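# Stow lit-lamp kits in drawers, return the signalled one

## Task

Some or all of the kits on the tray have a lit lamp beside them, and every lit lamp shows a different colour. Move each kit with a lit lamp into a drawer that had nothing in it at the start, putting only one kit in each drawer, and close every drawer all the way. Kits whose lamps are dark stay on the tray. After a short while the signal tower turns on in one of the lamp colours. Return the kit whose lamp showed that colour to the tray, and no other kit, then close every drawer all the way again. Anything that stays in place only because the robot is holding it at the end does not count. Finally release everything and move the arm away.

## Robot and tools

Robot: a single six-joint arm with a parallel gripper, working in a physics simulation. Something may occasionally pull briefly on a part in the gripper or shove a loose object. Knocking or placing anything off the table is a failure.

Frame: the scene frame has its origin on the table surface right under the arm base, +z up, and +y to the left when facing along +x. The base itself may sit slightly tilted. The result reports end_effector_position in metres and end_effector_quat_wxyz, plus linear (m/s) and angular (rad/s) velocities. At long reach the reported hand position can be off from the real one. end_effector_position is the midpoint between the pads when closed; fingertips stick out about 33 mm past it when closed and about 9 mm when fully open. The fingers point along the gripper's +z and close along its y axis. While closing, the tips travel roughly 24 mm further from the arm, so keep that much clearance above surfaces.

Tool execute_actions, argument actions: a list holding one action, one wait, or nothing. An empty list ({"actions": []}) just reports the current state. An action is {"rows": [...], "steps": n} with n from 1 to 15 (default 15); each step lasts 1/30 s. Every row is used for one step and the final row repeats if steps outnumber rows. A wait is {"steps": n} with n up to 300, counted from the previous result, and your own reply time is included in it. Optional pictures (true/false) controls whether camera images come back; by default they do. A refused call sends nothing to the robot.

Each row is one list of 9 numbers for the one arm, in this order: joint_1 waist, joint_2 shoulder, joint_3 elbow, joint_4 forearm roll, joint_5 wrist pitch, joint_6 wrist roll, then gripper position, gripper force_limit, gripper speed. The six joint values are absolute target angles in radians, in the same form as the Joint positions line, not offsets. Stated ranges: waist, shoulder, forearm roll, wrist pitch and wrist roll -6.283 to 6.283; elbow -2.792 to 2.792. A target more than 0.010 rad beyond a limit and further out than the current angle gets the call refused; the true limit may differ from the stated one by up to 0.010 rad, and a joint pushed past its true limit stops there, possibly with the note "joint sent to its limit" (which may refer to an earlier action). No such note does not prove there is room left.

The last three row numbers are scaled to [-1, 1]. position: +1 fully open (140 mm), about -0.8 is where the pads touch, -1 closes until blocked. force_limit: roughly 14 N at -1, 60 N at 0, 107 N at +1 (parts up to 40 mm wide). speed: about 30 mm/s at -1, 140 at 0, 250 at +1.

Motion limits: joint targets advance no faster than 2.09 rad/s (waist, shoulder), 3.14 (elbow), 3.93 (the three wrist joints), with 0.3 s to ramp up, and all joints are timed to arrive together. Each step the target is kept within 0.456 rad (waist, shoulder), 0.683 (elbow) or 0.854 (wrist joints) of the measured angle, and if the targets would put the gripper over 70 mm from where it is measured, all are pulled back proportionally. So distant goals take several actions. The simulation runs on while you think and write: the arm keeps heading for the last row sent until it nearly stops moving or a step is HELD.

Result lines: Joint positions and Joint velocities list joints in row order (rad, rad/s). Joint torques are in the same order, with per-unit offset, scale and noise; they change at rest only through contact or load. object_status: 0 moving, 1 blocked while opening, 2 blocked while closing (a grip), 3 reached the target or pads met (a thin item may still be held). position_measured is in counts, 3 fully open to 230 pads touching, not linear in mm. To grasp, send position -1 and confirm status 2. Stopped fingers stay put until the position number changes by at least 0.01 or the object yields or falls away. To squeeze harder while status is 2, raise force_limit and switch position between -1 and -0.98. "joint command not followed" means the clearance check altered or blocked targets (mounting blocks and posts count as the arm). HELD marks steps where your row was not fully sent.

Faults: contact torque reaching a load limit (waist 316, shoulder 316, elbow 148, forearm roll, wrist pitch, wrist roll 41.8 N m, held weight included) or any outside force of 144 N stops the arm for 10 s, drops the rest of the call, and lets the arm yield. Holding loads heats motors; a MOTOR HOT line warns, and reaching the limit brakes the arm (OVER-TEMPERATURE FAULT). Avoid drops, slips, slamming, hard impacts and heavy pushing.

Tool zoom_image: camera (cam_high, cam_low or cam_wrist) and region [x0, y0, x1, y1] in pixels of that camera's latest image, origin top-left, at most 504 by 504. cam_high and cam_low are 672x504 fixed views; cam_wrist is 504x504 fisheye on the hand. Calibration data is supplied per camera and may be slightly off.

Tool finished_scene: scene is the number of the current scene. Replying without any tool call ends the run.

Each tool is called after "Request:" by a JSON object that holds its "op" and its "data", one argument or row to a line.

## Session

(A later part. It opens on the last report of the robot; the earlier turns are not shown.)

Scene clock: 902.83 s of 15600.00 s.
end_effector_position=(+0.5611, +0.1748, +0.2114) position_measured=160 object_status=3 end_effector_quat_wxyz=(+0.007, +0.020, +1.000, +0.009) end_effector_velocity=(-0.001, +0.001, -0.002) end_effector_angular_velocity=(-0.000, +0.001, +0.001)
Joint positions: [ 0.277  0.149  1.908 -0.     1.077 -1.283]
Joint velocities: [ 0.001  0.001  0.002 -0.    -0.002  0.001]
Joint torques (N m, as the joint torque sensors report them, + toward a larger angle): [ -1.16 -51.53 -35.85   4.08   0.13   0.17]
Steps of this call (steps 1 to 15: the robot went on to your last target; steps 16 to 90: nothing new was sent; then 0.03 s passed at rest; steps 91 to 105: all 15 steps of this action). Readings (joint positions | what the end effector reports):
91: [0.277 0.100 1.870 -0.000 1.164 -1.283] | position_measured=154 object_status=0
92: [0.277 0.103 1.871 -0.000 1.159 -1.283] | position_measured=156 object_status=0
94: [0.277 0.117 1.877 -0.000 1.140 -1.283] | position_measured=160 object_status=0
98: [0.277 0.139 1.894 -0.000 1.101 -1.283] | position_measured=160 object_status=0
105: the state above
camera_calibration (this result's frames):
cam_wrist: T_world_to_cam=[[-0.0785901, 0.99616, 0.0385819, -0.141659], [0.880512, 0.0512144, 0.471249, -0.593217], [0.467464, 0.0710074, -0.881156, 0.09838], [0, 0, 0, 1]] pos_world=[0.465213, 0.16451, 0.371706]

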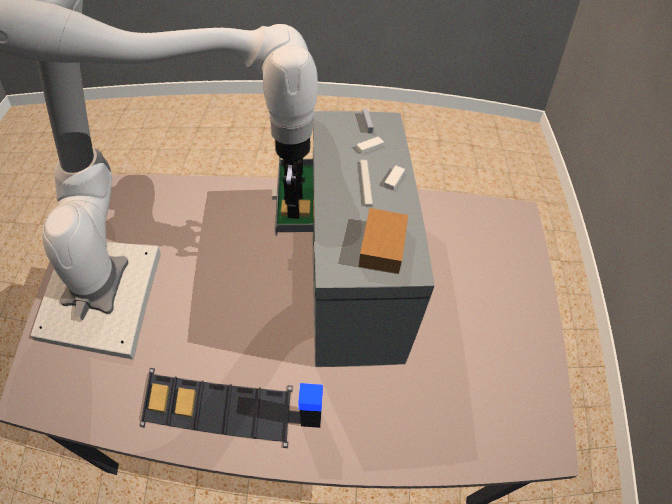

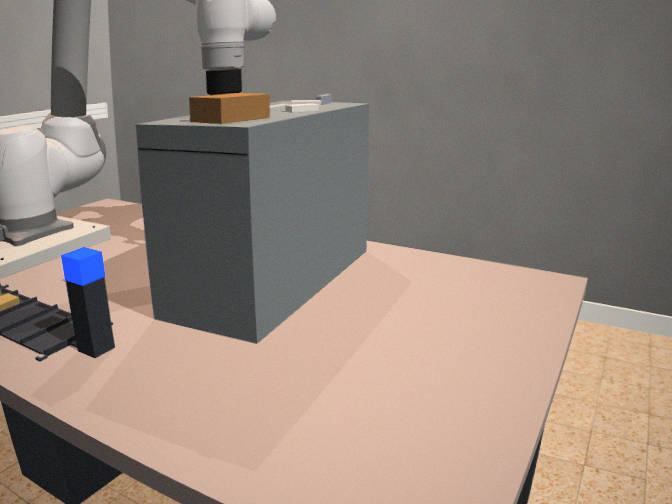

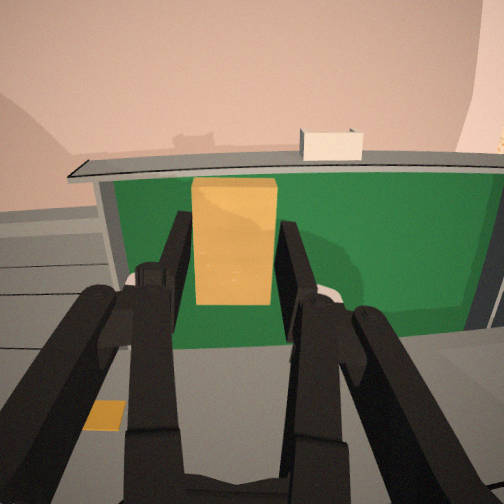

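Request:
{"op": "execute_actions", "data": {
  "actions": [
    {"rows":[[0.277,0.150,1.910,0,1.074,-1.283,-0.25,-0.4,0],[0.277,0.150,1.910,0,1.074,-1.283,-0.25,-0.4,0],[0.277,0.150,1.910,0,1.074,-1.283,-0.25,-0.4,0],[0.277,0.150,1.910,0,1.074,-1.283,-1,-0.2,-0.5]],"steps":15}
  ],
  "pictures": false
}}

Request:
{"op": "execute_actions", "data": {
  "actions": [
    {"steps":20}
  ],
  "pictures": false
}}

Scene clock: 906.47 s of 15600.00 s.
end_effector_position=(+0.5610, +0.1748, +0.2098) position_measured=172 object_status=0 end_effector_quat_wxyz=(+0.007, +0.020, +1.000, +0.009) end_effector_velocity=(-0.000, +0.001, +0.000) end_effector_angular_velocity=(+0.000, -0.000, +0.001)
Joint positions: [ 0.277  0.15   1.91  -0.     1.074 -1.283]
Joint velocities: [ 0.001 -0.001  0.    -0.    -0.     0.   ]
Joint torques (N m, as the joint torque sensors report them, + toward a larger angle): [ -0.94 -47.64 -32.93   4.01   0.12   0.11]
Steps of this call (steps 1 to 15: the robot went on to your last target; steps 16 to 90: nothing new was sent; then 0.13 s passed at rest; steps 91 to 105: all 15 steps of this action). Readings (joint positions | what the end effector reports):
91: [0.277 0.149 1.908 -0.000 1.077 -1.283] | position_measured=160 object_status=3
92: [0.277 0.149 1.909 -0.000 1.076 -1.283] | position_measured=160 object_status=3
94: [0.277 0.150 1.910 -0.000 1.074 -1.283] | position_measured=160 object_status=0
98: [0.277 0.150 1.910 -0.000 1.074 -1.283] | position_measured=171 object_status=0
105: the state above

Scene clock: 907.13 s of 15600.00 s.
end_effector_position=(+0.5609, +0.1748, +0.2097) position_measured=172 object_status=2 end_effector_quat_wxyz=(+0.007, +0.020, +1.000, +0.009) end_effector_velocity=(+0.000, -0.000, +0.000) end_effector_angular_velocity=(+0.000, -0.001, -0.000)
Joint positions: [ 0.277  0.15   1.91  -0.     1.074 -1.283]
Joint velocities: [-0. -0.  0.  0. -0.  0.]
Joint torques (N m, as the joint torque sensors report them, + toward a larger angle): [ -0.42 -45.92 -32.33   4.04   0.24   0.29]
Steps of this call (steps 1 to 15: the robot went on to your last target; steps 16 to 20: nothing new was sent). Readings (joint positions | what the end effector reports):
1: [0.277 0.150 1.910 -0.000 1.074 -1.283] | position_measured=172 object_status=0
2: [0.277 0.150 1.910 -0.000 1.074 -1.283] | position_measured=172 object_status=0
4: [0.277 0.150 1.910 -0.000 1.074 -1.283] | position_measured=172 object_status=2
8: [0.277 0.150 1.910 -0.000 1.074 -1.283] | position_measured=172 object_status=2
20: the state above
The arm was judged still, so your last target was given up. Only a new action makes it travel on or press farther. Fingers that are still opening or closing keep moving.

Lift and transit.

Request:
{"op": "execute_actions", "data": {
  "actions": [
    {"rows":[[0.277,0.141,1.897,0,1.097,-1.283,-1,-0.2,-0.5],[0.277,0.141,1.897,0,1.097,-1.283,-1,-0.2,-0.5],[0.277,0.141,1.897,0,1.097,-1.283,-1,-0.2,-0.5],[0.277,0.131,1.883,0,1.12,-1.283,-1,-0.2,-0.5],[0.277,0.131,1.883,0,1.12,-1.283,-1,-0.2,-0.5],[0.277,0.131,1.883,0,1.12,-1.283,-1,-0.2,-0.5],[0.277,0.1,1.87,0,1.164,-1.283,-1,-0.2,-0.5],[0.277,0.1,1.87,0,1.164,-1.283,-1,-0.2,-0.5],[0.277,0.1,1.87,0,1.164,-1.283,-1,-0.2,-0.5],[0.277,0.05,1.85,0,1.234,-1.283,-1,-0.2,-0.5]],"steps":15}
  ],
  "pictures": false
}}

Request:
{"op": "execute_actions", "data": {
  "actions": [
    {"rows":[[0.277,0.05,1.85,0,1.234,-1.283,-1,-0.2,-0.5],[0.277,0.05,1.85,0,1.234,-1.283,-1,-0.2,-0.5],[0.277,0.05,1.85,0,1.234,-1.283,-1,-0.2,-0.5],[0.27,-0.02,1.92,0,1.24,-1.283,-1,-0.2,-0.5],[0.27,-0.02,1.92,0,1.24,-1.283,-1,-0.2,-0.5],[0.27,-0.02,1.92,0,1.24,-1.283,-1,-0.2,-0.5],[0.27,-0.02,1.92,0,1.24,-1.283,-1,-0.2,-0.5],[0.27,-0.1365,2.005,0,1.265,-1.283,-1,-0.2,-0.5]],"steps":15}
  ]
}}

Request:
{"op": "execute_actions", "data": {
  "actions": [
    {"rows":[[-0.59,-0.1365,2.005,0,1.265,-0.59,-1,-0.2,-0.5]],"steps":15}
  ],
  "pictures": false
}}

Request:
{"op": "execute_actions", "data": {
  "actions": [
    {"steps":25}
  ],
  "pictures": false
}}

Request:
{"op": "execute_actions", "data": {
  "actions": [
    {"rows":[[-0.59,0.0,2.0,0,1.13,-0.59,-1,-0.2,-0.5],[-0.59,0.0,2.0,0,1.13,-0.59,-1,-0.2,-0.5],[-0.59,0.0,2.0,0,1.13,-0.59,-1,-0.2,-0.5],[-0.59,0.0,2.0,0,1.13,-0.59,-1,-0.2,-0.5],[-0.59,0.0,2.0,0,1.13,-0.59,-1,-0.2,-0.5],[-0.59,0.0,2.0,0,1.13,-0.59,-1,-0.2,-0.5],[-0.59,0.148,2.006,0,0.98,-0.59,-1,-0.2,-0.5]],"steps":15}
  ],
  "pictures": false
}}

Request:
{"op": "execute_actions", "data": {
  "actions": [
    {"rows":[[-0.59,0.21,2.047,0,0.877,-0.59,-1,-0.2,-0.5]],"steps":15}
  ]
}}

Scene clock: 919.73 s of 15600.00 s.
end_effector_position=(+0.5356, +0.1673, +0.2972) position_measured=172 object_status=2 end_effector_quat_wxyz=(+0.008, +0.020, +1.000, +0.009) end_effector_velocity=(-0.020, -0.006, +0.033) end_effector_angular_velocity=(-0.003, +0.011, -0.000)
Joint positions: [ 0.277  0.051  1.85  -0.     1.232 -1.283]
Joint velocities: [-0.001 -0.045 -0.014 -0.     0.071 -0.   ]
Joint torques (N m, as the joint torque sensors report them, + toward a larger angle): [ -6.55  -4.94 -27.53   2.69  -0.47   0.27]
Steps of this call (steps 1 to 90: nothing new was sent; then 9.10 s passed at rest; steps 91 to 105: all 15 steps of this action). Readings (joint positions | what the end effector reports):
91: [0.277 0.150 1.910 -0.000 1.074 -1.283] | position_measured=172 object_status=2
92: [0.277 0.148 1.907 -0.000 1.080 -1.283] | position_measured=172 object_status=2
94: [0.277 0.142 1.898 -0.000 1.095 -1.283] | position_measured=172 object_status=2
98: [0.277 0.128 1.882 -0.000 1.125 -1.283] | position_measured=172 object_status=2
105: the state above

Scene clock: 920.23 s of 15600.00 s.
end_effector_position=(+0.4302, +0.1373, +0.3081) position_measured=172 object_status=2 end_effector_quat_wxyz=(+0.008, +0.024, +1.000, +0.009) end_effector_velocity=(-0.043, -0.011, +0.003) end_effector_angular_velocity=(+0.000, -0.002, -0.002)
Joint positions: [ 0.27  -0.135  2.004 -0.     1.265 -1.283]
Joint velocities: [-0.002 -0.079  0.06  -0.     0.017  0.   ]
Joint torques (N m, as the joint torque sensors report them, + toward a larger angle): [ -6.77   6.08 -45.08   4.84  -1.27   0.06]
Steps of this call (steps 1 to 15: all 15 steps of this action). Readings (joint positions | what the end effector reports):
1: [0.277 0.050 1.850 -0.000 1.233 -1.283] | position_measured=172 object_status=2
2: [0.277 0.050 1.850 -0.000 1.234 -1.283] | position_measured=172 object_status=2
4: [0.277 0.050 1.850 -0.000 1.234 -1.283] | position_measured=172 object_status=2
8: [0.272 -0.002 1.902 -0.000 1.239 -1.283] | position_measured=172 object_status=2
15: the state above
camera_calibration (this result's frames):
cam_wrist: T_world_to_cam=[[-0.0718306, 0.996665, 0.0387199, -0.121363], [0.880674, 0.0451509, 0.471566, -0.520843], [0.468245, 0.0679725, -0.88098, 0.247422], [0, 0, 0, 1]] pos_world=[0.334121, 0.127657, 0.468285]

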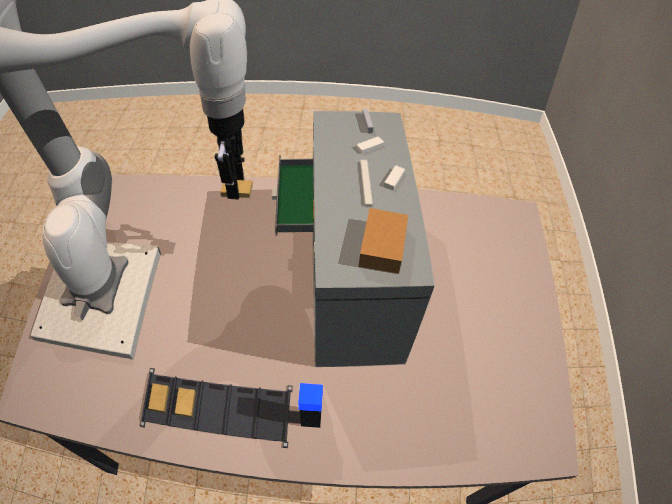

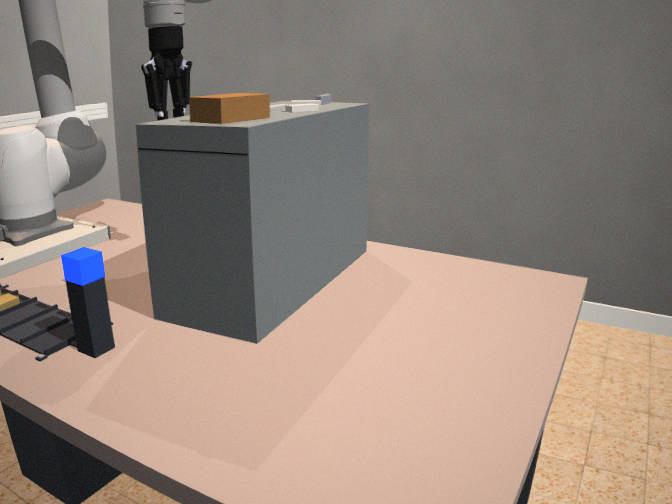

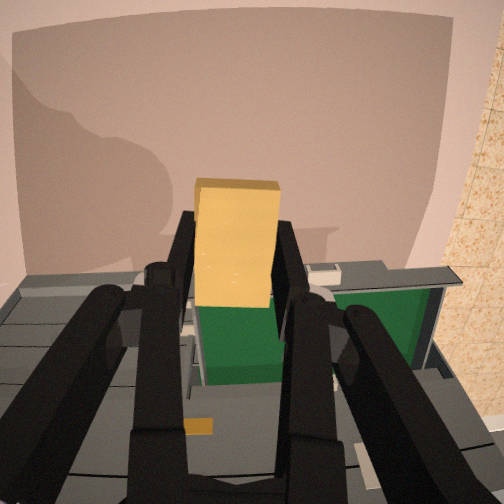

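Scene clock: 920.73 s of 15600.00 s.
end_effector_position=(+0.4512, -0.0330, +0.3057) position_measured=172 object_status=2 end_effector_quat_wxyz=(+0.004, +0.414, +0.910, +0.010) end_effector_velocity=(-0.028, -0.424, -0.007) end_effector_angular_velocity=(+0.017, +0.025, -1.566)
Joint positions: [-0.11  -0.136  2.005 -0.     1.265 -0.856]
Joint velocities: [-0.935 -0.     0.001 -0.     0.001  0.632]
Joint torques (N m, as the joint torque sensors report them, + toward a larger angle): [ -1.   -26.97 -38.91   4.28   0.1   -0.07]
Steps of this call (steps 1 to 15: all 15 steps of this action). Readings (joint positions | what the end effector reports):
1: [0.270 -0.136 2.005 -0.000 1.265 -1.283] | position_measured=172 object_status=2
2: [0.266 -0.136 2.005 -0.000 1.265 -1.277] | position_measured=172 object_status=2
4: [0.237 -0.136 2.005 -0.000 1.265 -1.232] | position_measured=172 object_status=2
8: [0.111 -0.136 2.005 -0.000 1.265 -1.057] | position_measured=172 object_status=2
15: the state above

Scene clock: 921.57 s of 15600.00 s.
end_effector_position=(+0.3865, -0.2389, +0.3021) position_measured=172 object_status=2 end_effector_quat_wxyz=(+0.001, +0.718, +0.696, +0.009) end_effector_velocity=(+0.000, -0.001, -0.000) end_effector_angular_velocity=(-0.000, -0.001, -0.001)
Joint positions: [-0.59  -0.137  2.005 -0.     1.265 -0.59 ]
Joint velocities: [-0.001  0.001 -0.     0.    -0.001  0.   ]
Joint torques (N m, as the joint torque sensors report them, + toward a larger angle): [  0.12 -27.81 -39.68   4.38   0.02   0.11]
Steps of this call (steps 1 to 25: the robot went on to your last target). Readings (joint positions | what the end effector reports):
1: [-0.142 -0.136 2.005 -0.000 1.265 -0.835] | position_measured=172 object_status=2
2: [-0.173 -0.136 2.005 -0.000 1.265 -0.816] | position_measured=172 object_status=2
4: [-0.236 -0.136 2.005 -0.000 1.265 -0.782] | position_measured=172 object_status=2
8: [-0.363 -0.136 2.005 -0.000 1.265 -0.713] | position_measured=172 object_status=2
25: the state above

Scene clock: 922.07 s of 15600.00 s.
end_effector_position=(+0.4738, -0.2984, +0.1601) position_measured=172 object_status=2 end_effector_quat_wxyz=(+0.001, +0.718, +0.696, +0.009) end_effector_velocity=(+0.057, -0.038, -0.134) end_effector_angular_velocity=(+0.003, +0.004, -0.000)
Joint positions: [-0.59   0.142  2.006 -0.     0.986 -0.59 ]
Joint velocities: [-0.     0.234  0.007 -0.    -0.236  0.   ]
Joint torques (N m, as the joint torque sensors report them, + toward a larger angle): [  5.5  -89.55 -42.17   4.61   0.62  -0.03]
Steps of this call (steps 1 to 15: all 15 steps of this action). Readings (joint positions | what the end effector reports):
1: [-0.590 -0.136 2.005 -0.000 1.265 -0.590] | position_measured=172 object_status=2
2: [-0.590 -0.133 2.005 -0.000 1.262 -0.590] | position_measured=172 object_status=2
4: [-0.590 -0.103 2.004 -0.000 1.232 -0.590] | position_measured=172 object_status=2
8: [-0.590 -0.007 2.001 -0.000 1.137 -0.590] | position_measured=172 object_status=2
15: the state above

Scene clock: 922.57 s of 15600.00 s.
end_effector_position=(+0.4787, -0.3008, +0.1039) position_measured=172 object_status=2 end_effector_quat_wxyz=(+0.001, +0.718, +0.696, +0.009) end_effector_velocity=(+0.000, -0.001, -0.001) end_effector_angular_velocity=(-0.001, -0.001, -0.001)
Joint positions: [-0.59   0.21   2.047  0.     0.877 -0.59 ]
Joint velocities: [-0.001  0.001 -0.    -0.    -0.002  0.001]
Joint torques (N m, as the joint torque sensors report them, + toward a larger angle): [ -0.02 -54.11 -32.74   3.51   0.1    0.12]
Steps of this call (steps 1 to 15: all 15 steps of this action). Readings (joint positions | what the end effector reports):
1: [-0.590 0.147 2.006 -0.000 0.981 -0.590] | position_measured=172 object_status=2
2: [-0.590 0.151 2.008 0.000 0.973 -0.590] | position_measured=172 object_status=2
4: [-0.590 0.181 2.027 0.000 0.925 -0.590] | position_measured=172 object_status=2
8: [-0.590 0.210 2.047 0.000 0.877 -0.590] | position_measured=172 object_status=2
15: the state above
camera_calibration (this result's frames):
cam_wrist: T_world_to_cam=[[0.995357, 0.0885003, 0.037842, -0.457275], [0.0622337, -0.891667, 0.448393, -0.335121], [0.0734254, -0.443956, -0.893035, 0.110839], [0, 0, 0, 1]] pos_world=[0.46787, -0.20914, 0.266553]

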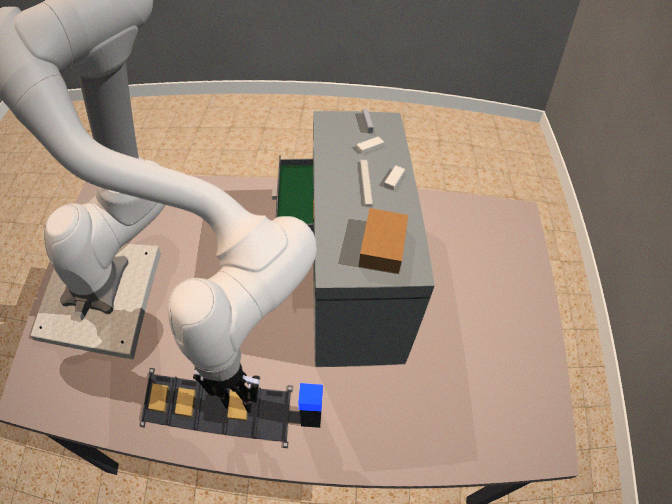

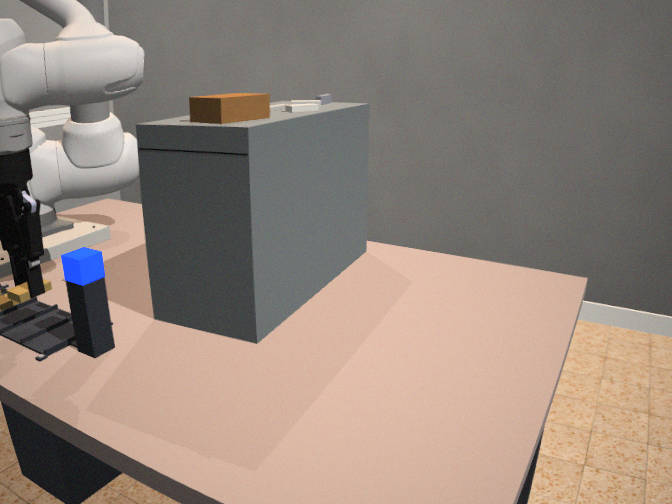

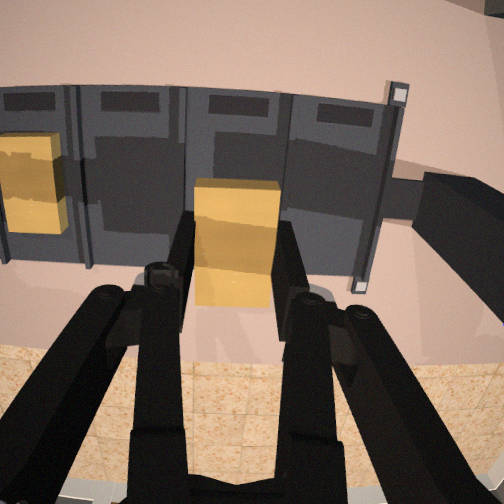

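Request:
{"op": "execute_actions", "data": {
  "actions": [
    {"rows":[[-0.59,0.23,2.06,0,0.844,-0.59,-1,-0.2,-0.5],[-0.59,0.23,2.06,0,0.844,-0.59,-1,-0.2,-0.5],[-0.59,0.23,2.06,0,0.844,-0.59,-1,-0.2,-0.5],[-0.59,0.25,2.073,0,0.811,-0.59,-1,-0.2,-0.5]],"steps":15}
  ]
}}

Scene clock: 927.50 s of 15600.00 s.
end_effector_position=(+0.4789, -0.3002, +0.0704) position_measured=172 object_status=2 end_effector_quat_wxyz=(+0.001, +0.718, +0.696, +0.009) end_effector_velocity=(-0.000, -0.000, -0.001) end_effector_angular_velocity=(-0.000, +0.000, +0.002)
Joint positions: [-0.59   0.25   2.073 -0.     0.811 -0.59 ]
Joint velocities: [ 0.     0.001  0.    -0.001 -0.001 -0.001]
Joint torques (N m, as the joint torque sensors report them, + toward a larger angle): [  0.45 -57.46 -30.97   3.34  -0.02  -0.02]
Steps of this call (steps 1 to 15: the robot went on to your last target; steps 16 to 90: nothing new was sent; then 1.43 s passed at rest; steps 91 to 105: all 15 steps of this action). Readings (joint positions | what the end effector reports):
91: [-0.590 0.210 2.047 -0.000 0.877 -0.590] | position_measured=172 object_status=2
92: [-0.590 0.213 2.049 -0.000 0.871 -0.590] | position_measured=172 object_status=2
94: [-0.590 0.228 2.059 -0.000 0.848 -0.590] | position_measured=172 object_status=2
98: [-0.590 0.249 2.073 -0.000 0.812 -0.590] | position_measured=172 object_status=2
105: the state above
camera_calibration (this result's frames):
cam_wrist: T_world_to_cam=[[0.99534, 0.0887309, 0.0377377, -0.456132], [0.0624818, -0.89162, 0.448453, -0.319706], [0.0734393, -0.444006, -0.893009, 0.0812271], [0, 0, 0, 1]] pos_world=[0.468017, -0.208518, 0.233123]

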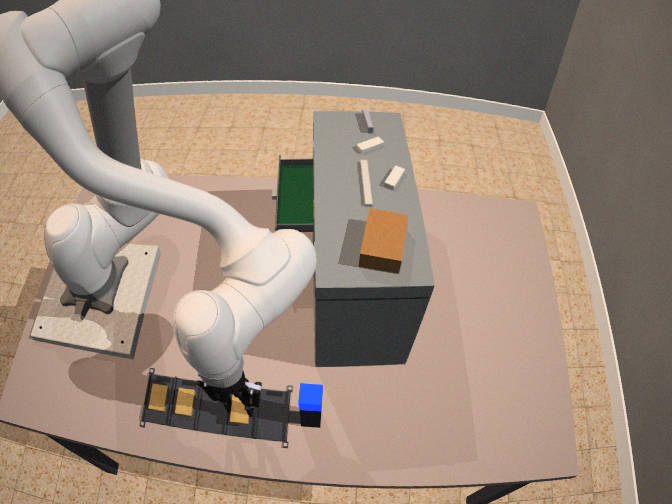

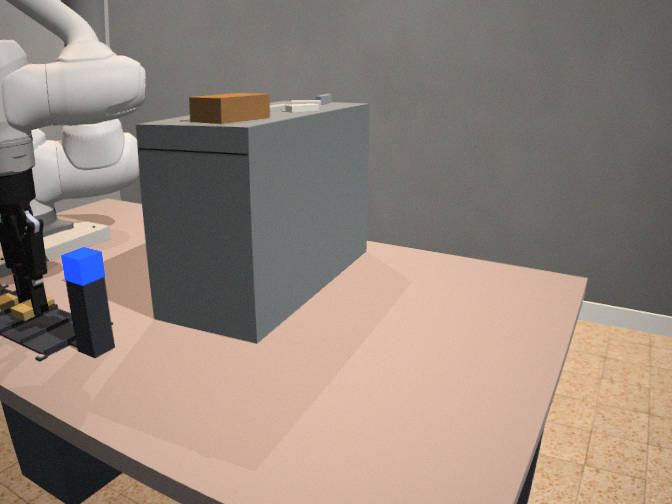

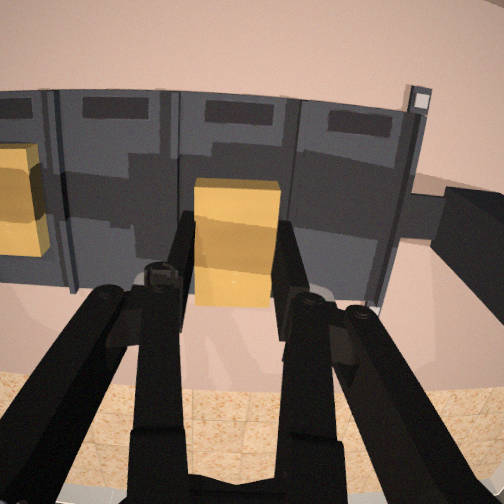

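Request:
{"op": "execute_actions", "data": {
  "actions": [
    {"rows":[[-0.58,0.246,2.079,0,0.809,-0.58,-1,-0.2,-0.5],[-0.572,0.242,2.084,0,0.808,-0.572,-1,-0.2,-0.5],[-0.572,0.242,2.084,0,0.808,-0.572,-1,-0.2,-0.5],[-0.572,0.242,2.084,0,0.808,-0.572,-1,-0.2,-0.5],[-0.572,0.248,2.088,0,0.798,-0.572,-1,-0.2,-0.5],[-0.572,0.248,2.088,0,0.798,-0.572,-1,-0.2,-0.5],[-0.572,0.254,2.092,0,0.788,-0.572,-1,-0.2,-0.5],[-0.572,0.254,2.092,0,0.788,-0.572,-1,-0.2,-0.5],[-0.572,0.26,2.096,0,0.778,-0.572,-1,-0.2,-0.5]],"steps":15}
  ]
}}

Scene clock: 937.70 s of 15600.00 s.
end_effector_position=(+0.4787, -0.2875, +0.0558) position_measured=172 object_status=2 end_effector_quat_wxyz=(+0.001, +0.718, +0.696, +0.009) end_effector_velocity=(+0.000, +0.000, -0.001) end_effector_angular_velocity=(-0.000, -0.000, +0.001)
Joint positions: [-0.572  0.26   2.096  0.     0.778 -0.572]
Joint velocities: [ 0.     0.001  0.001 -0.    -0.002 -0.   ]
Joint torques (N m, as the joint torque sensors report them, + toward a larger angle): [ -0.17 -59.21 -29.59   3.28   0.2    0.14]
Steps of this call (steps 1 to 15: the robot went on to your last target; steps 16 to 90: nothing new was sent; then 6.70 s passed at rest; steps 91 to 105: all 15 steps of this action). Readings (joint positions | what the end effector reports):
91: [-0.590 0.250 2.073 0.000 0.811 -0.590] | position_measured=172 object_status=2
92: [-0.588 0.249 2.075 0.000 0.810 -0.587] | position_measured=172 object_status=2
94: [-0.576 0.244 2.082 0.000 0.809 -0.576] | position_measured=172 object_status=2
98: [-0.572 0.249 2.089 0.000 0.795 -0.572] | position_measured=172 object_status=2
105: the state above
camera_calibration (this result's frames):
cam_wrist: T_world_to_cam=[[0.995354, 0.0885007, 0.0379267, -0.456607], [0.0622059, -0.891728, 0.448277, -0.301683], [0.0734931, -0.443835, -0.89309, 0.0738951], [0, 0, 0, 1]] pos_world=[0.467821, -0.195812, 0.21855]

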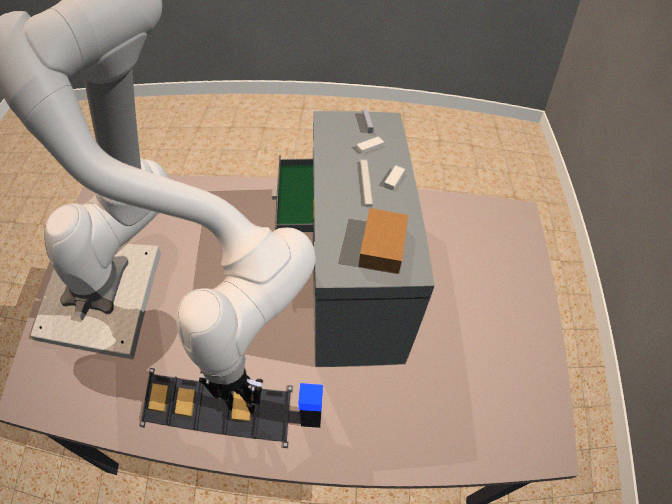

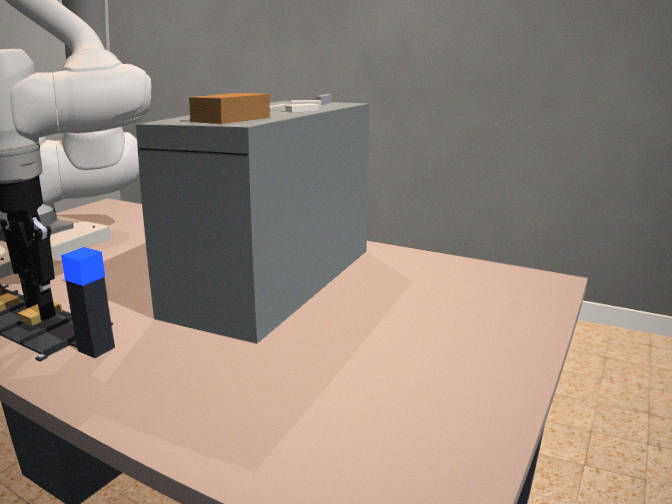

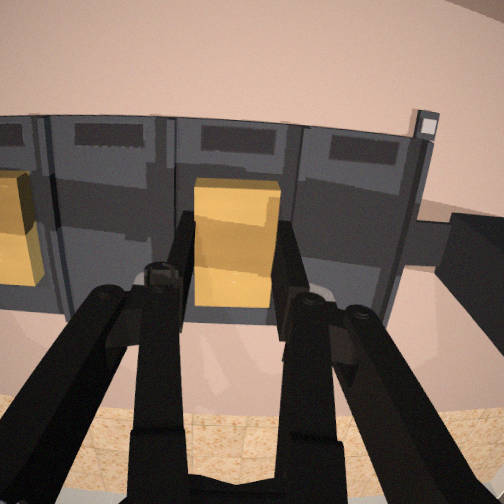

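Good. Descend a bit more.

Request:
{"op": "execute_actions", "data": {
  "actions": [
    {"rows":[[-0.572,0.263,2.098,0,0.773,-0.572,-1,-0.2,-0.5],[-0.572,0.263,2.098,0,0.773,-0.572,-1,-0.2,-0.5],[-0.572,0.263,2.098,0,0.773,-0.572,-1,-0.2,-0.5],[-0.572,0.263,2.098,0,0.773,-0.572,-1,-0.2,-0.5],[-0.572,0.266,2.1,0,0.768,-0.572,-1,-0.2,-0.5],[-0.572,0.266,2.1,0,0.768,-0.572,-1,-0.2,-0.5],[-0.572,0.266,2.1,0,0.768,-0.572,-1,-0.2,-0.5],[-0.572,0.266,2.1,0,0.768,-0.572,-1,-0.2,-0.5],[-0.572,0.268,2.102,0,0.764,-0.572,-1,-0.2,-0.5]],"steps":15}
  ],
  "pictures": false
}}

Scene clock: 941.67 s of 15600.00 s.
end_effector_position=(+0.4781, -0.2869, +0.0490) position_measured=172 object_status=2 end_effector_quat_wxyz=(+0.001, +0.718, +0.696, +0.009) end_effector_velocity=(-0.000, -0.001, -0.000) end_effector_angular_velocity=(-0.001, -0.000, -0.001)
Joint positions: [-0.572  0.268  2.102 -0.     0.764 -0.572]
Joint velocities: [-0.001  0.     0.    -0.001 -0.001  0.   ]
Joint torques (N m, as the joint torque sensors report them, + toward a larger angle): [ -0.21 -58.17 -29.61   3.11   0.     0.17]
Steps of this call (steps 1 to 15: the robot went on to your last target; steps 16 to 90: nothing new was sent; then 0.47 s passed at rest; steps 91 to 105: all 15 steps of this action). Readings (joint positions | what the end effector reports):
91: [-0.572 0.260 2.096 -0.000 0.778 -0.572] | position_measured=172 object_status=2
92: [-0.572 0.261 2.097 -0.000 0.776 -0.572] | position_measured=172 object_status=2
94: [-0.572 0.263 2.098 -0.000 0.773 -0.572] | position_measured=172 object_status=2
98: [-0.572 0.266 2.100 -0.000 0.768 -0.572] | position_measured=172 object_status=2
105: the state above

Request:
{"op": "execute_actions", "data": {
  "actions": [
    {"rows":[[-0.572,0.27,2.103,0,0.761,-0.572,-1,-0.2,-0.5],[-0.572,0.27,2.103,0,0.761,-0.572,-1,-0.2,-0.5],[-0.572,0.27,2.103,0,0.761,-0.572,-1,-0.2,-0.5],[-0.572,0.27,2.103,0,0.761,-0.572,-1,-0.2,-0.5],[-0.572,0.272,2.104,0,0.758,-0.572,-1,-0.2,-0.5],[-0.572,0.272,2.104,0,0.758,-0.572,-1,-0.2,-0.5],[-0.572,0.272,2.104,0,0.758,-0.572,-1,-0.2,-0.5],[-0.572,0.272,2.104,0,0.758,-0.572,-1,-0.2,-0.5],[-0.572,0.274,2.105,0,0.755,-0.572,-1,-0.2,-0.5]],"steps":15}
  ],
  "pictures": false
}}

Scene clock: 945.67 s of 15600.00 s.
end_effector_position=(+0.4781, -0.2868, +0.0445) position_measured=172 object_status=2 end_effector_quat_wxyz=(+0.001, +0.718, +0.696, +0.009) end_effector_velocity=(+0.000, +0.000, -0.000) end_effector_angular_velocity=(-0.000, -0.000, +0.001)
Joint positions: [-0.572  0.274  2.105  0.     0.755 -0.572]
Joint velocities: [ 0.001  0.     0.     0.    -0.001 -0.   ]
Joint torques (N m, as the joint torque sensors report them, + toward a larger angle): [ -0.57 -56.95 -28.88   3.13   0.09   0.04]
Steps of this call (steps 1 to 15: the robot went on to your last target; steps 16 to 90: nothing new was sent; then 0.50 s passed at rest; steps 91 to 105: all 15 steps of this action). Readings (joint positions | what the end effector reports):
91: [-0.572 0.268 2.102 0.000 0.764 -0.572] | position_measured=172 object_status=2
92: [-0.572 0.269 2.102 0.000 0.763 -0.572] | position_measured=172 object_status=2
94: [-0.572 0.270 2.103 0.000 0.761 -0.572] | position_measured=172 object_status=2
98: [-0.572 0.272 2.104 0.000 0.758 -0.572] | position_measured=172 object_status=2
105: the state above

Slight contact starting; release.

Request:
{"op": "execute_actions", "data": {
  "actions": [
    {"rows":[[-0.572,0.275,2.105,0,0.754,-0.572,-1,-0.2,-0.5],[-0.572,0.275,2.105,0,0.754,-0.572,-1,-0.2,-0.5],[-0.572,0.275,2.105,0,0.754,-0.572,-1,-0.2,-0.5],[-0.572,0.275,2.105,0,0.754,-0.572,-1,-0.2,-0.5],[-0.572,0.275,2.105,0,0.754,-0.572,-0.3,-0.2,-0.5]],"steps":15}
  ],
  "pictures": false
}}

Request:
{"op": "execute_actions", "data": {
  "actions": [
    {"rows":[[-0.572,0.275,2.105,0,0.754,-0.572,-0.3,-0.2,-0.5],[-0.572,0.275,2.105,0,0.754,-0.572,-0.3,-0.2,-0.5],[-0.572,0.275,2.105,0,0.754,-0.572,-0.3,-0.2,-0.5],[-0.572,0.275,2.105,0,0.754,-0.572,-0.3,-0.2,-0.5],[-0.572,0.275,2.105,0,0.754,-0.572,-0.3,-0.2,-0.5],[-0.572,0.26,2.096,0,0.778,-0.572,-0.3,-0.2,-0.5],[-0.572,0.26,2.096,0,0.778,-0.572,-0.3,-0.2,-0.5],[-0.572,0.26,2.096,0,0.778,-0.572,-0.3,-0.2,-0.5],[-0.572,0.26,2.096,0,0.778,-0.572,-0.3,-0.2,-0.5],[-0.572,0.2,2.055,0,0.88,-0.572,-0.3,-0.2,-0.5]],"steps":15}
  ]
}}

Request:
{"op": "execute_actions", "data": {
  "actions": [
    {"rows":[[-0.572,0.0,2.0,0,1.13,-0.572,-0.2,-0.2,-0.5],[-0.572,0.0,2.0,0,1.13,-0.572,-0.2,-0.2,-0.5],[-0.572,0.0,2.0,0,1.13,-0.572,-0.2,-0.2,-0.5],[-0.572,0.0,2.0,0,1.13,-0.572,-0.2,-0.2,-0.5],[-0.572,0.0,2.0,0,1.13,-0.572,-0.2,-0.2,-0.5],[-0.572,0.0,2.0,0,1.13,-0.572,-0.2,-0.2,-0.5],[-0.572,0.0,2.0,0,1.13,-0.572,-0.2,-0.2,-0.5],[-0.572,0.0,2.0,0,1.13,-0.572,-0.2,-0.2,-0.5],[-0.5,-0.4,2.4,0,0.6,0.5,-0.2,-0.2,-0.5]],"steps":15}
  ],
  "pictures": false
}}

Request:
{"op": "execute_actions", "data": {
  "actions": [
    {"steps":20}
  ],
  "pictures": false
}}

Request:
{"op": "execute_actions", "data": {
  "actions": [
    {"rows":[[0.385,-0.35,2.61,0,0.035,1.56,-0.2,-0.4,0]],"steps":15}
  ],
  "pictures": false
}}

Request:
{"op": "execute_actions", "data": {
  "actions": [
    {"steps":30}
  ]
}}

Scene clock: 957.30 s of 15600.00 s.
end_effector_position=(+0.4783, -0.2869, +0.0439) position_measured=167 object_status=0 end_effector_quat_wxyz=(+0.001, +0.718, +0.696, +0.009) end_effector_velocity=(-0.000, -0.000, +0.000) end_effector_angular_velocity=(+0.000, +0.000, -0.002)
Joint positions: [-0.572  0.275  2.105  0.     0.754 -0.572]
Joint velocities: [-0.001 -0.001 -0.     0.     0.001  0.001]
Joint torques (N m, as the joint torque sensors report them, + toward a larger angle): [ -0.09 -58.32 -28.82   3.22   0.14   0.1 ]
Steps of this call (steps 1 to 15: the robot went on to your last target; steps 16 to 90: nothing new was sent; then 8.13 s passed at rest; steps 91 to 105: all 15 steps of this action). Readings (joint positions | what the end effector reports):
91: [-0.572 0.274 2.105 0.000 0.755 -0.572] | position_measured=172 object_status=2
92: [-0.572 0.274 2.105 0.000 0.755 -0.572] | position_measured=172 object_status=2
94: [-0.572 0.275 2.105 0.000 0.754 -0.572] | position_measured=172 object_status=2
98: [-0.572 0.275 2.105 0.000 0.754 -0.572] | position_measured=167 object_status=0
105: the state above

Scene clock: 957.80 s of 15600.00 s.
end_effector_position=(+0.4799, -0.2893, +0.1040) position_measured=167 object_status=3 end_effector_quat_wxyz=(+0.001, +0.718, +0.696, +0.009) end_effector_velocity=(-0.005, +0.001, +0.135) end_effector_angular_velocity=(+0.003, +0.005, -0.001)
Joint positions: [-0.572  0.203  2.057 -0.     0.874 -0.572]
Joint velocities: [-0.    -0.16  -0.105  0.     0.271  0.001]
Joint torques (N m, as the joint torque sensors report them, + toward a larger angle): [ -5.12 -10.15 -15.     1.77   0.01  -0.03]
Steps of this call (steps 1 to 15: all 15 steps of this action). Readings (joint positions | what the end effector reports):
1: [-0.572 0.275 2.105 0.000 0.754 -0.572] | position_measured=167 object_status=0
2: [-0.572 0.275 2.105 0.000 0.754 -0.572] | position_measured=167 object_status=0
4: [-0.572 0.275 2.105 0.000 0.754 -0.572] | position_measured=167 object_status=3
8: [-0.572 0.266 2.099 -0.000 0.769 -0.572] | position_measured=167 object_status=3
15: the state above
camera_calibration (this result's frames):
cam_wrist: T_world_to_cam=[[0.995327, 0.088635, 0.0383129, -0.459441], [0.062116, -0.891501, 0.448739, -0.324959], [0.07393, -0.444262, -0.892841, 0.115655], [0, 0, 0, 1]] pos_world=[0.468929, -0.197597, 0.266686]

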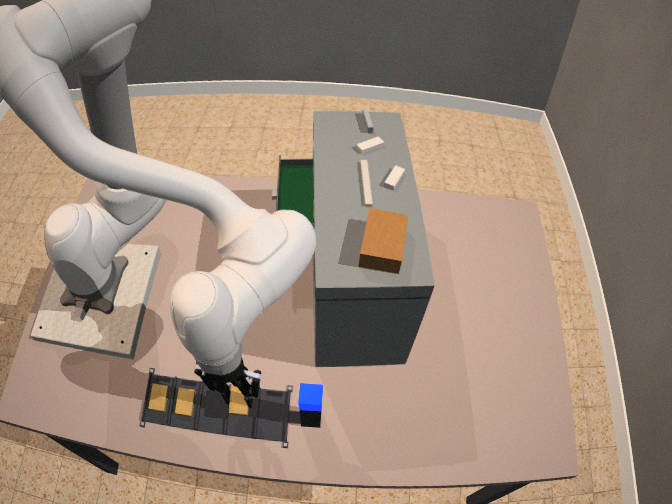

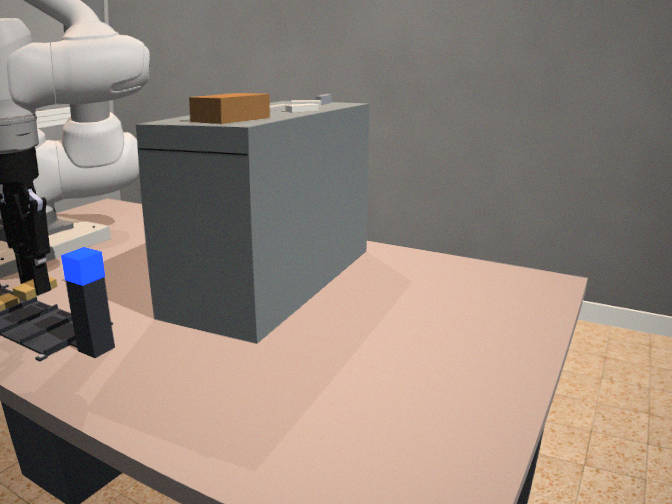

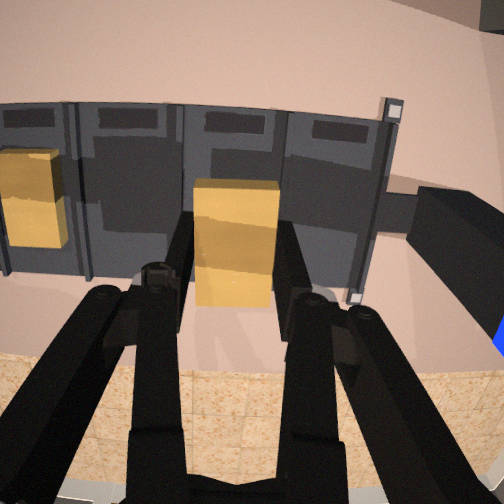

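Scene clock: 958.30 s of 15600.00 s.
end_effector_position=(+0.4158, -0.2374, +0.2737) position_measured=154 object_status=3 end_effector_quat_wxyz=(+0.087, +0.788, +0.609, +0.039) end_effector_velocity=(-0.200, +0.246, +0.035) end_effector_angular_velocity=(-0.284, -1.274, -2.233)
Joint positions: [-0.553 -0.178  2.105  0.     1.024 -0.329]
Joint velocities: [ 0.203 -1.209  1.045 -0.    -1.094  2.459]
Joint torques (N m, as the joint torque sensors report them, + toward a larger angle): [ -2.29   3.68 -17.46   2.35  -0.1    0.26]
Steps of this call (steps 1 to 15: all 15 steps of this action). Readings (joint positions | what the end effector reports):
1: [-0.572 0.200 2.055 -0.000 0.879 -0.572] | position_measured=167 object_status=0
2: [-0.572 0.197 2.054 -0.000 0.885 -0.572] | position_measured=165 object_status=0
4: [-0.572 0.166 2.046 -0.000 0.923 -0.572] | position_measured=157 object_status=0
8: [-0.572 0.070 2.019 -0.000 1.042 -0.572] | position_measured=154 object_status=0
15: the state above

Scene clock: 958.97 s of 15600.00 s.
end_effector_position=(+0.3940, -0.1949, +0.2386) position_measured=154 object_status=3 end_effector_quat_wxyz=(+0.186, +0.929, +0.255, +0.192) end_effector_velocity=(-0.000, -0.001, -0.000) end_effector_angular_velocity=(-0.001, -0.001, -0.001)
Joint positions: [-0.5 -0.4  2.4  0.   0.6  0.5]
Joint velocities: [-0.001 -0.     0.001 -0.    -0.002  0.   ]
Joint torques (N m, as the joint torque sensors report them, + toward a larger angle): [ -1.48  -0.33 -38.58   4.02  -1.27   0.15]
Steps of this call (steps 1 to 20: the robot went on to your last target). Readings (joint positions | what the end effector reports):
1: [-0.545 -0.217 2.143 0.000 0.982 -0.238] | position_measured=154 object_status=3
2: [-0.537 -0.251 2.187 0.000 0.931 -0.133] | position_measured=154 object_status=3
4: [-0.523 -0.309 2.270 0.000 0.813 0.097] | position_measured=154 object_status=3
8: [-0.504 -0.382 2.374 0.000 0.646 0.412] | position_measured=154 object_status=3
20: the state above

Scene clock: 959.47 s of 15600.00 s.
end_effector_position=(+0.4609, -0.0396, +0.2077) position_measured=154 object_status=3 end_effector_quat_wxyz=(+0.100, +0.924, +0.135, +0.344) end_effector_velocity=(+0.055, +0.424, -0.033) end_effector_angular_velocity=(+0.632, -0.379, +0.155)
Joint positions: [-0.125 -0.369  2.528  0.     0.255  1.121]
Joint velocities: [ 0.923  0.046  0.192 -0.    -0.513  1.028]
Joint torques (N m, as the joint torque sensors report them, + toward a larger angle): [ -0.41   0.2  -36.77   3.86  -1.72   0.11]
Steps of this call (steps 1 to 15: all 15 steps of this action). Readings (joint positions | what the end effector reports):
1: [-0.500 -0.400 2.400 0.000 0.600 0.500] | position_measured=154 object_status=3
2: [-0.496 -0.400 2.402 0.000 0.595 0.507] | position_measured=154 object_status=3
4: [-0.467 -0.396 2.415 0.000 0.558 0.563] | position_measured=154 object_status=3
8: [-0.343 -0.384 2.468 0.000 0.418 0.795] | position_measured=154 object_status=3
15: the state above

Scene clock: 960.47 s of 15600.00 s.
end_effector_position=(+0.4255, +0.1926, +0.1977) position_measured=154 object_status=3 end_effector_quat_wxyz=(-0.076, +0.894, +0.163, +0.409) end_effector_velocity=(+0.000, -0.001, +0.001) end_effector_angular_velocity=(+0.001, -0.001, -0.002)
Joint positions: [ 0.385 -0.35   2.61   0.     0.035  1.56 ]
Joint velocities: [-0.001 -0.001 -0.     0.001 -0.001 -0.001]
Joint torques (N m, as the joint torque sensors report them, + toward a larger angle): [ -1.54   0.48 -34.25   3.64  -1.99   0.15]
Steps of this call (steps 1 to 30: the robot went on to your last target). Readings (joint positions | what the end effector reports):
1: [-0.093 -0.368 2.535 0.000 0.238 1.154] | position_measured=154 object_status=3
2: [-0.062 -0.367 2.540 0.000 0.223 1.185] | position_measured=154 object_status=3
4: [0.000 -0.364 2.551 0.000 0.195 1.240] | position_measured=154 object_status=3
8: [0.125 -0.360 2.570 0.000 0.143 1.343] | position_measured=154 object_status=3
30: the state above
camera_calibration (this result's frames):
cam_wrist: T_world_to_cam=[[0.408079, -0.907263, 0.101714, -0.0224545], [-0.830368, -0.415159, -0.371661, 0.516195], [0.379422, 0.0672076, -0.92278, 0.194885], [0, 0, 0, 1]] pos_world=[0.363851, 0.180833, 0.37397]

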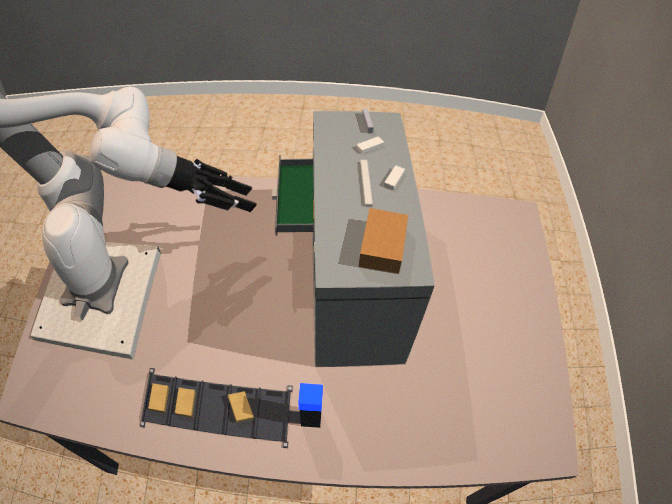

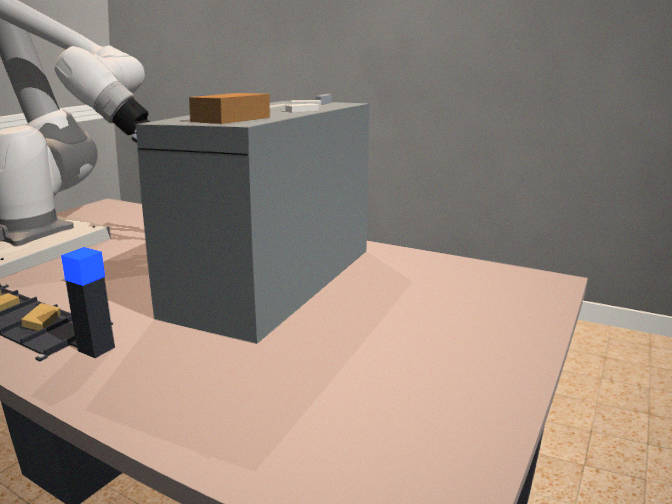

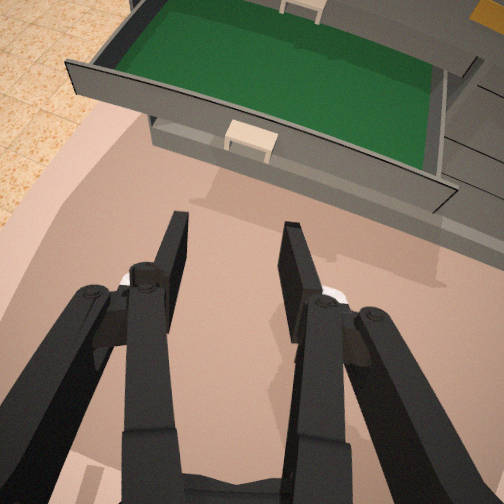

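Request:
{"op": "zoom_image", "data": {
  "camera": "cam_high",
  "region": [130,350,340,460]
}}

Request:
{"op": "execute_actions", "data": {
  "actions": [
    {"rows":[[0.38,-0.28,2.572,0,0.009,1.56,-0.2,-0.4,0],[0.38,-0.28,2.572,0,0.009,1.56,-0.2,-0.4,0],[0.38,-0.28,2.572,0,0.009,1.56,-0.2,-0.4,0],[0.375,-0.2315,2.544,0,-0.012,1.56,-0.2,-0.4,0],[0.375,-0.2315,2.544,0,-0.012,1.56,-0.2,-0.4,0],[0.375,-0.2315,2.544,0,-0.012,1.56,-0.2,-0.4,0],[0.373,-0.219,2.535,0,-0.016,1.56,-0.2,-0.4,0],[0.371,-0.206,2.526,0,-0.02,1.56,-0.2,-0.4,0],[0.369,-0.194,2.518,0,-0.024,1.56,-0.2,-0.4,0],[0.367,-0.181,2.509,0,-0.028,1.56,-0.2,-0.4,0],[0.365,-0.17,2.5,0,-0.031,1.56,-0.2,-0.4,0],[0.363,-0.158,2.492,0,-0.034,1.56,-0.2,-0.4,0],[0.361,-0.148,2.484,0,-0.036,1.56,-0.2,-0.4,0],[0.359,-0.137,2.475,0,-0.038,1.56,-0.2,-0.4,0],[0.358,-0.127,2.467,0,-0.04,1.56,-0.2,-0.4,0]],"steps":15}
  ],
  "pictures": false
}}

Request:
{"op": "execute_actions", "data": {
  "actions": [
    {"rows":[[0.356,-0.116,2.458,0,-0.042,1.56,-0.2,-0.4,0],[0.353,-0.101,2.445,0,-0.044,1.56,-0.2,-0.4,0],[0.35,-0.086,2.433,0,-0.046,1.56,-0.2,-0.4,0],[0.347,-0.073,2.421,0,-0.048,1.56,-0.2,-0.4,0],[0.347,-0.073,2.421,0,-0.048,1.56,-0.2,-0.4,0],[0.344,-0.06,2.41,0,-0.05,1.56,-0.2,-0.4,0],[0.344,-0.06,2.41,0,-0.05,1.56,-0.2,-0.4,0],[0.341,-0.051,2.402,0,-0.051,1.56,-0.2,-0.4,0],[0.341,-0.051,2.402,0,-0.051,1.56,-0.2,-0.4,0],[0.339,-0.044,2.396,0,-0.052,1.56,-0.2,-0.4,0],[0.339,-0.044,2.396,0,-0.052,1.56,-0.2,-0.4,0],[0.338,-0.04,2.393,0,-0.052,1.56,-0.2,-0.4,0],[0.338,-0.04,2.393,0,-0.052,1.56,-0.2,-0.4,0],[0.337,-0.037,2.39,0,-0.052,1.56,-0.2,-0.4,0]],"steps":15}
  ]
}}

Region (130, 350, 340, 460) of cam_high's 672x504 image, scaled by 2.400, with more detail than that image has; it fills the top 264 rows of this view, and the rest is white.

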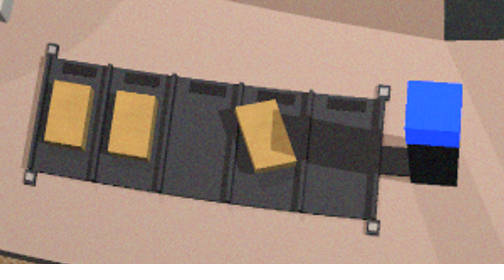

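Scene clock: 971.10 s of 15600.00 s.
end_effector_position=(+0.5136, +0.2118, +0.1967) position_measured=154 object_status=3 end_effector_quat_wxyz=(-0.072, +0.897, +0.153, +0.408) end_effector_velocity=(+0.176, +0.026, +0.002) end_effector_angular_velocity=(-0.001, +0.005, -0.059)
Joint positions: [ 0.362 -0.154  2.489 -0.    -0.034  1.56 ]
Joint velocities: [-0.059  0.33  -0.255  0.    -0.071 -0.001]
Joint torques (N m, as the joint torque sensors report them, + toward a larger angle): [ -1.4  -18.3  -34.54   3.51  -2.14   0.21]
Steps of this call (steps 1 to 15: the robot went on to your last target; steps 16 to 200: nothing new was sent; then 3.47 s passed at rest; steps 201 to 215: all 15 steps of this action). Readings (joint positions | what the end effector reports):
201: [0.385 -0.350 2.610 -0.000 0.035 1.560] | position_measured=154 object_status=3
202: [0.385 -0.346 2.608 -0.000 0.034 1.560] | position_measured=154 object_status=3
204: [0.383 -0.317 2.592 -0.000 0.023 1.560] | position_measured=154 object_status=3
208: [0.376 -0.238 2.548 -0.000 -0.009 1.560] | position_measured=154 object_status=3
215: the state above

Scene clock: 971.60 s of 15600.00 s.
end_effector_position=(+0.5790, +0.2183, +0.1965) position_measured=154 object_status=3 end_effector_quat_wxyz=(-0.067, +0.899, +0.142, +0.408) end_effector_velocity=(+0.036, +0.001, -0.001) end_effector_angular_velocity=(-0.001, +0.004, -0.016)
Joint positions: [ 0.338 -0.039  2.392 -0.    -0.052  1.56 ]
Joint velocities: [-0.017  0.059 -0.055 -0.     0.     0.   ]
Joint torques (N m, as the joint torque sensors report them, + toward a larger angle): [ -5.92 -17.06 -35.35   3.51  -2.45   0.12]
Steps of this call (steps 1 to 15: all 15 steps of this action). Readings (joint positions | what the end effector reports):
1: [0.360 -0.143 2.480 -0.000 -0.037 1.560] | position_measured=154 object_status=3
2: [0.359 -0.133 2.471 -0.000 -0.039 1.560] | position_measured=154 object_status=3
4: [0.354 -0.109 2.452 -0.000 -0.043 1.560] | position_measured=154 object_status=3
8: [0.345 -0.066 2.415 -0.000 -0.049 1.560] | position_measured=154 object_status=3
15: the state above
camera_calibration (this result's frames):
cam_wrist: T_world_to_cam=[[0.365585, -0.925308, 0.100758, -0.0329083], [-0.851309, -0.376174, -0.365742, 0.656399], [0.376327, 0.0479331, -0.925246, 0.140197], [0, 0, 0, 1]] pos_world=[0.518069, 0.20975, 0.373105]

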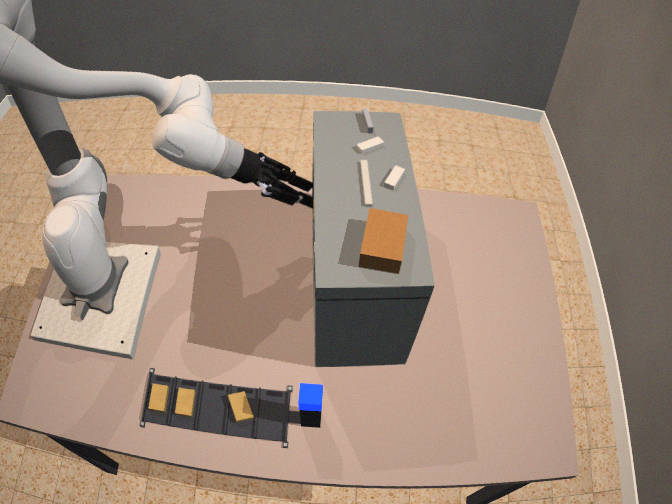

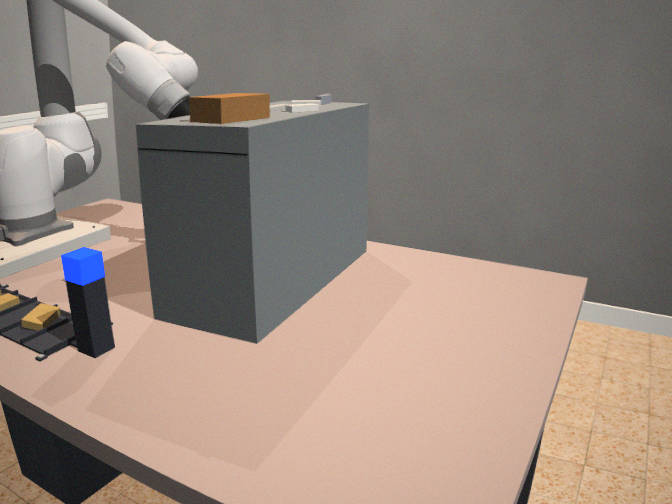

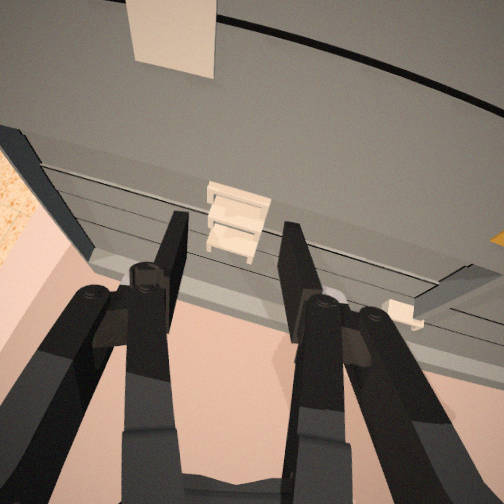

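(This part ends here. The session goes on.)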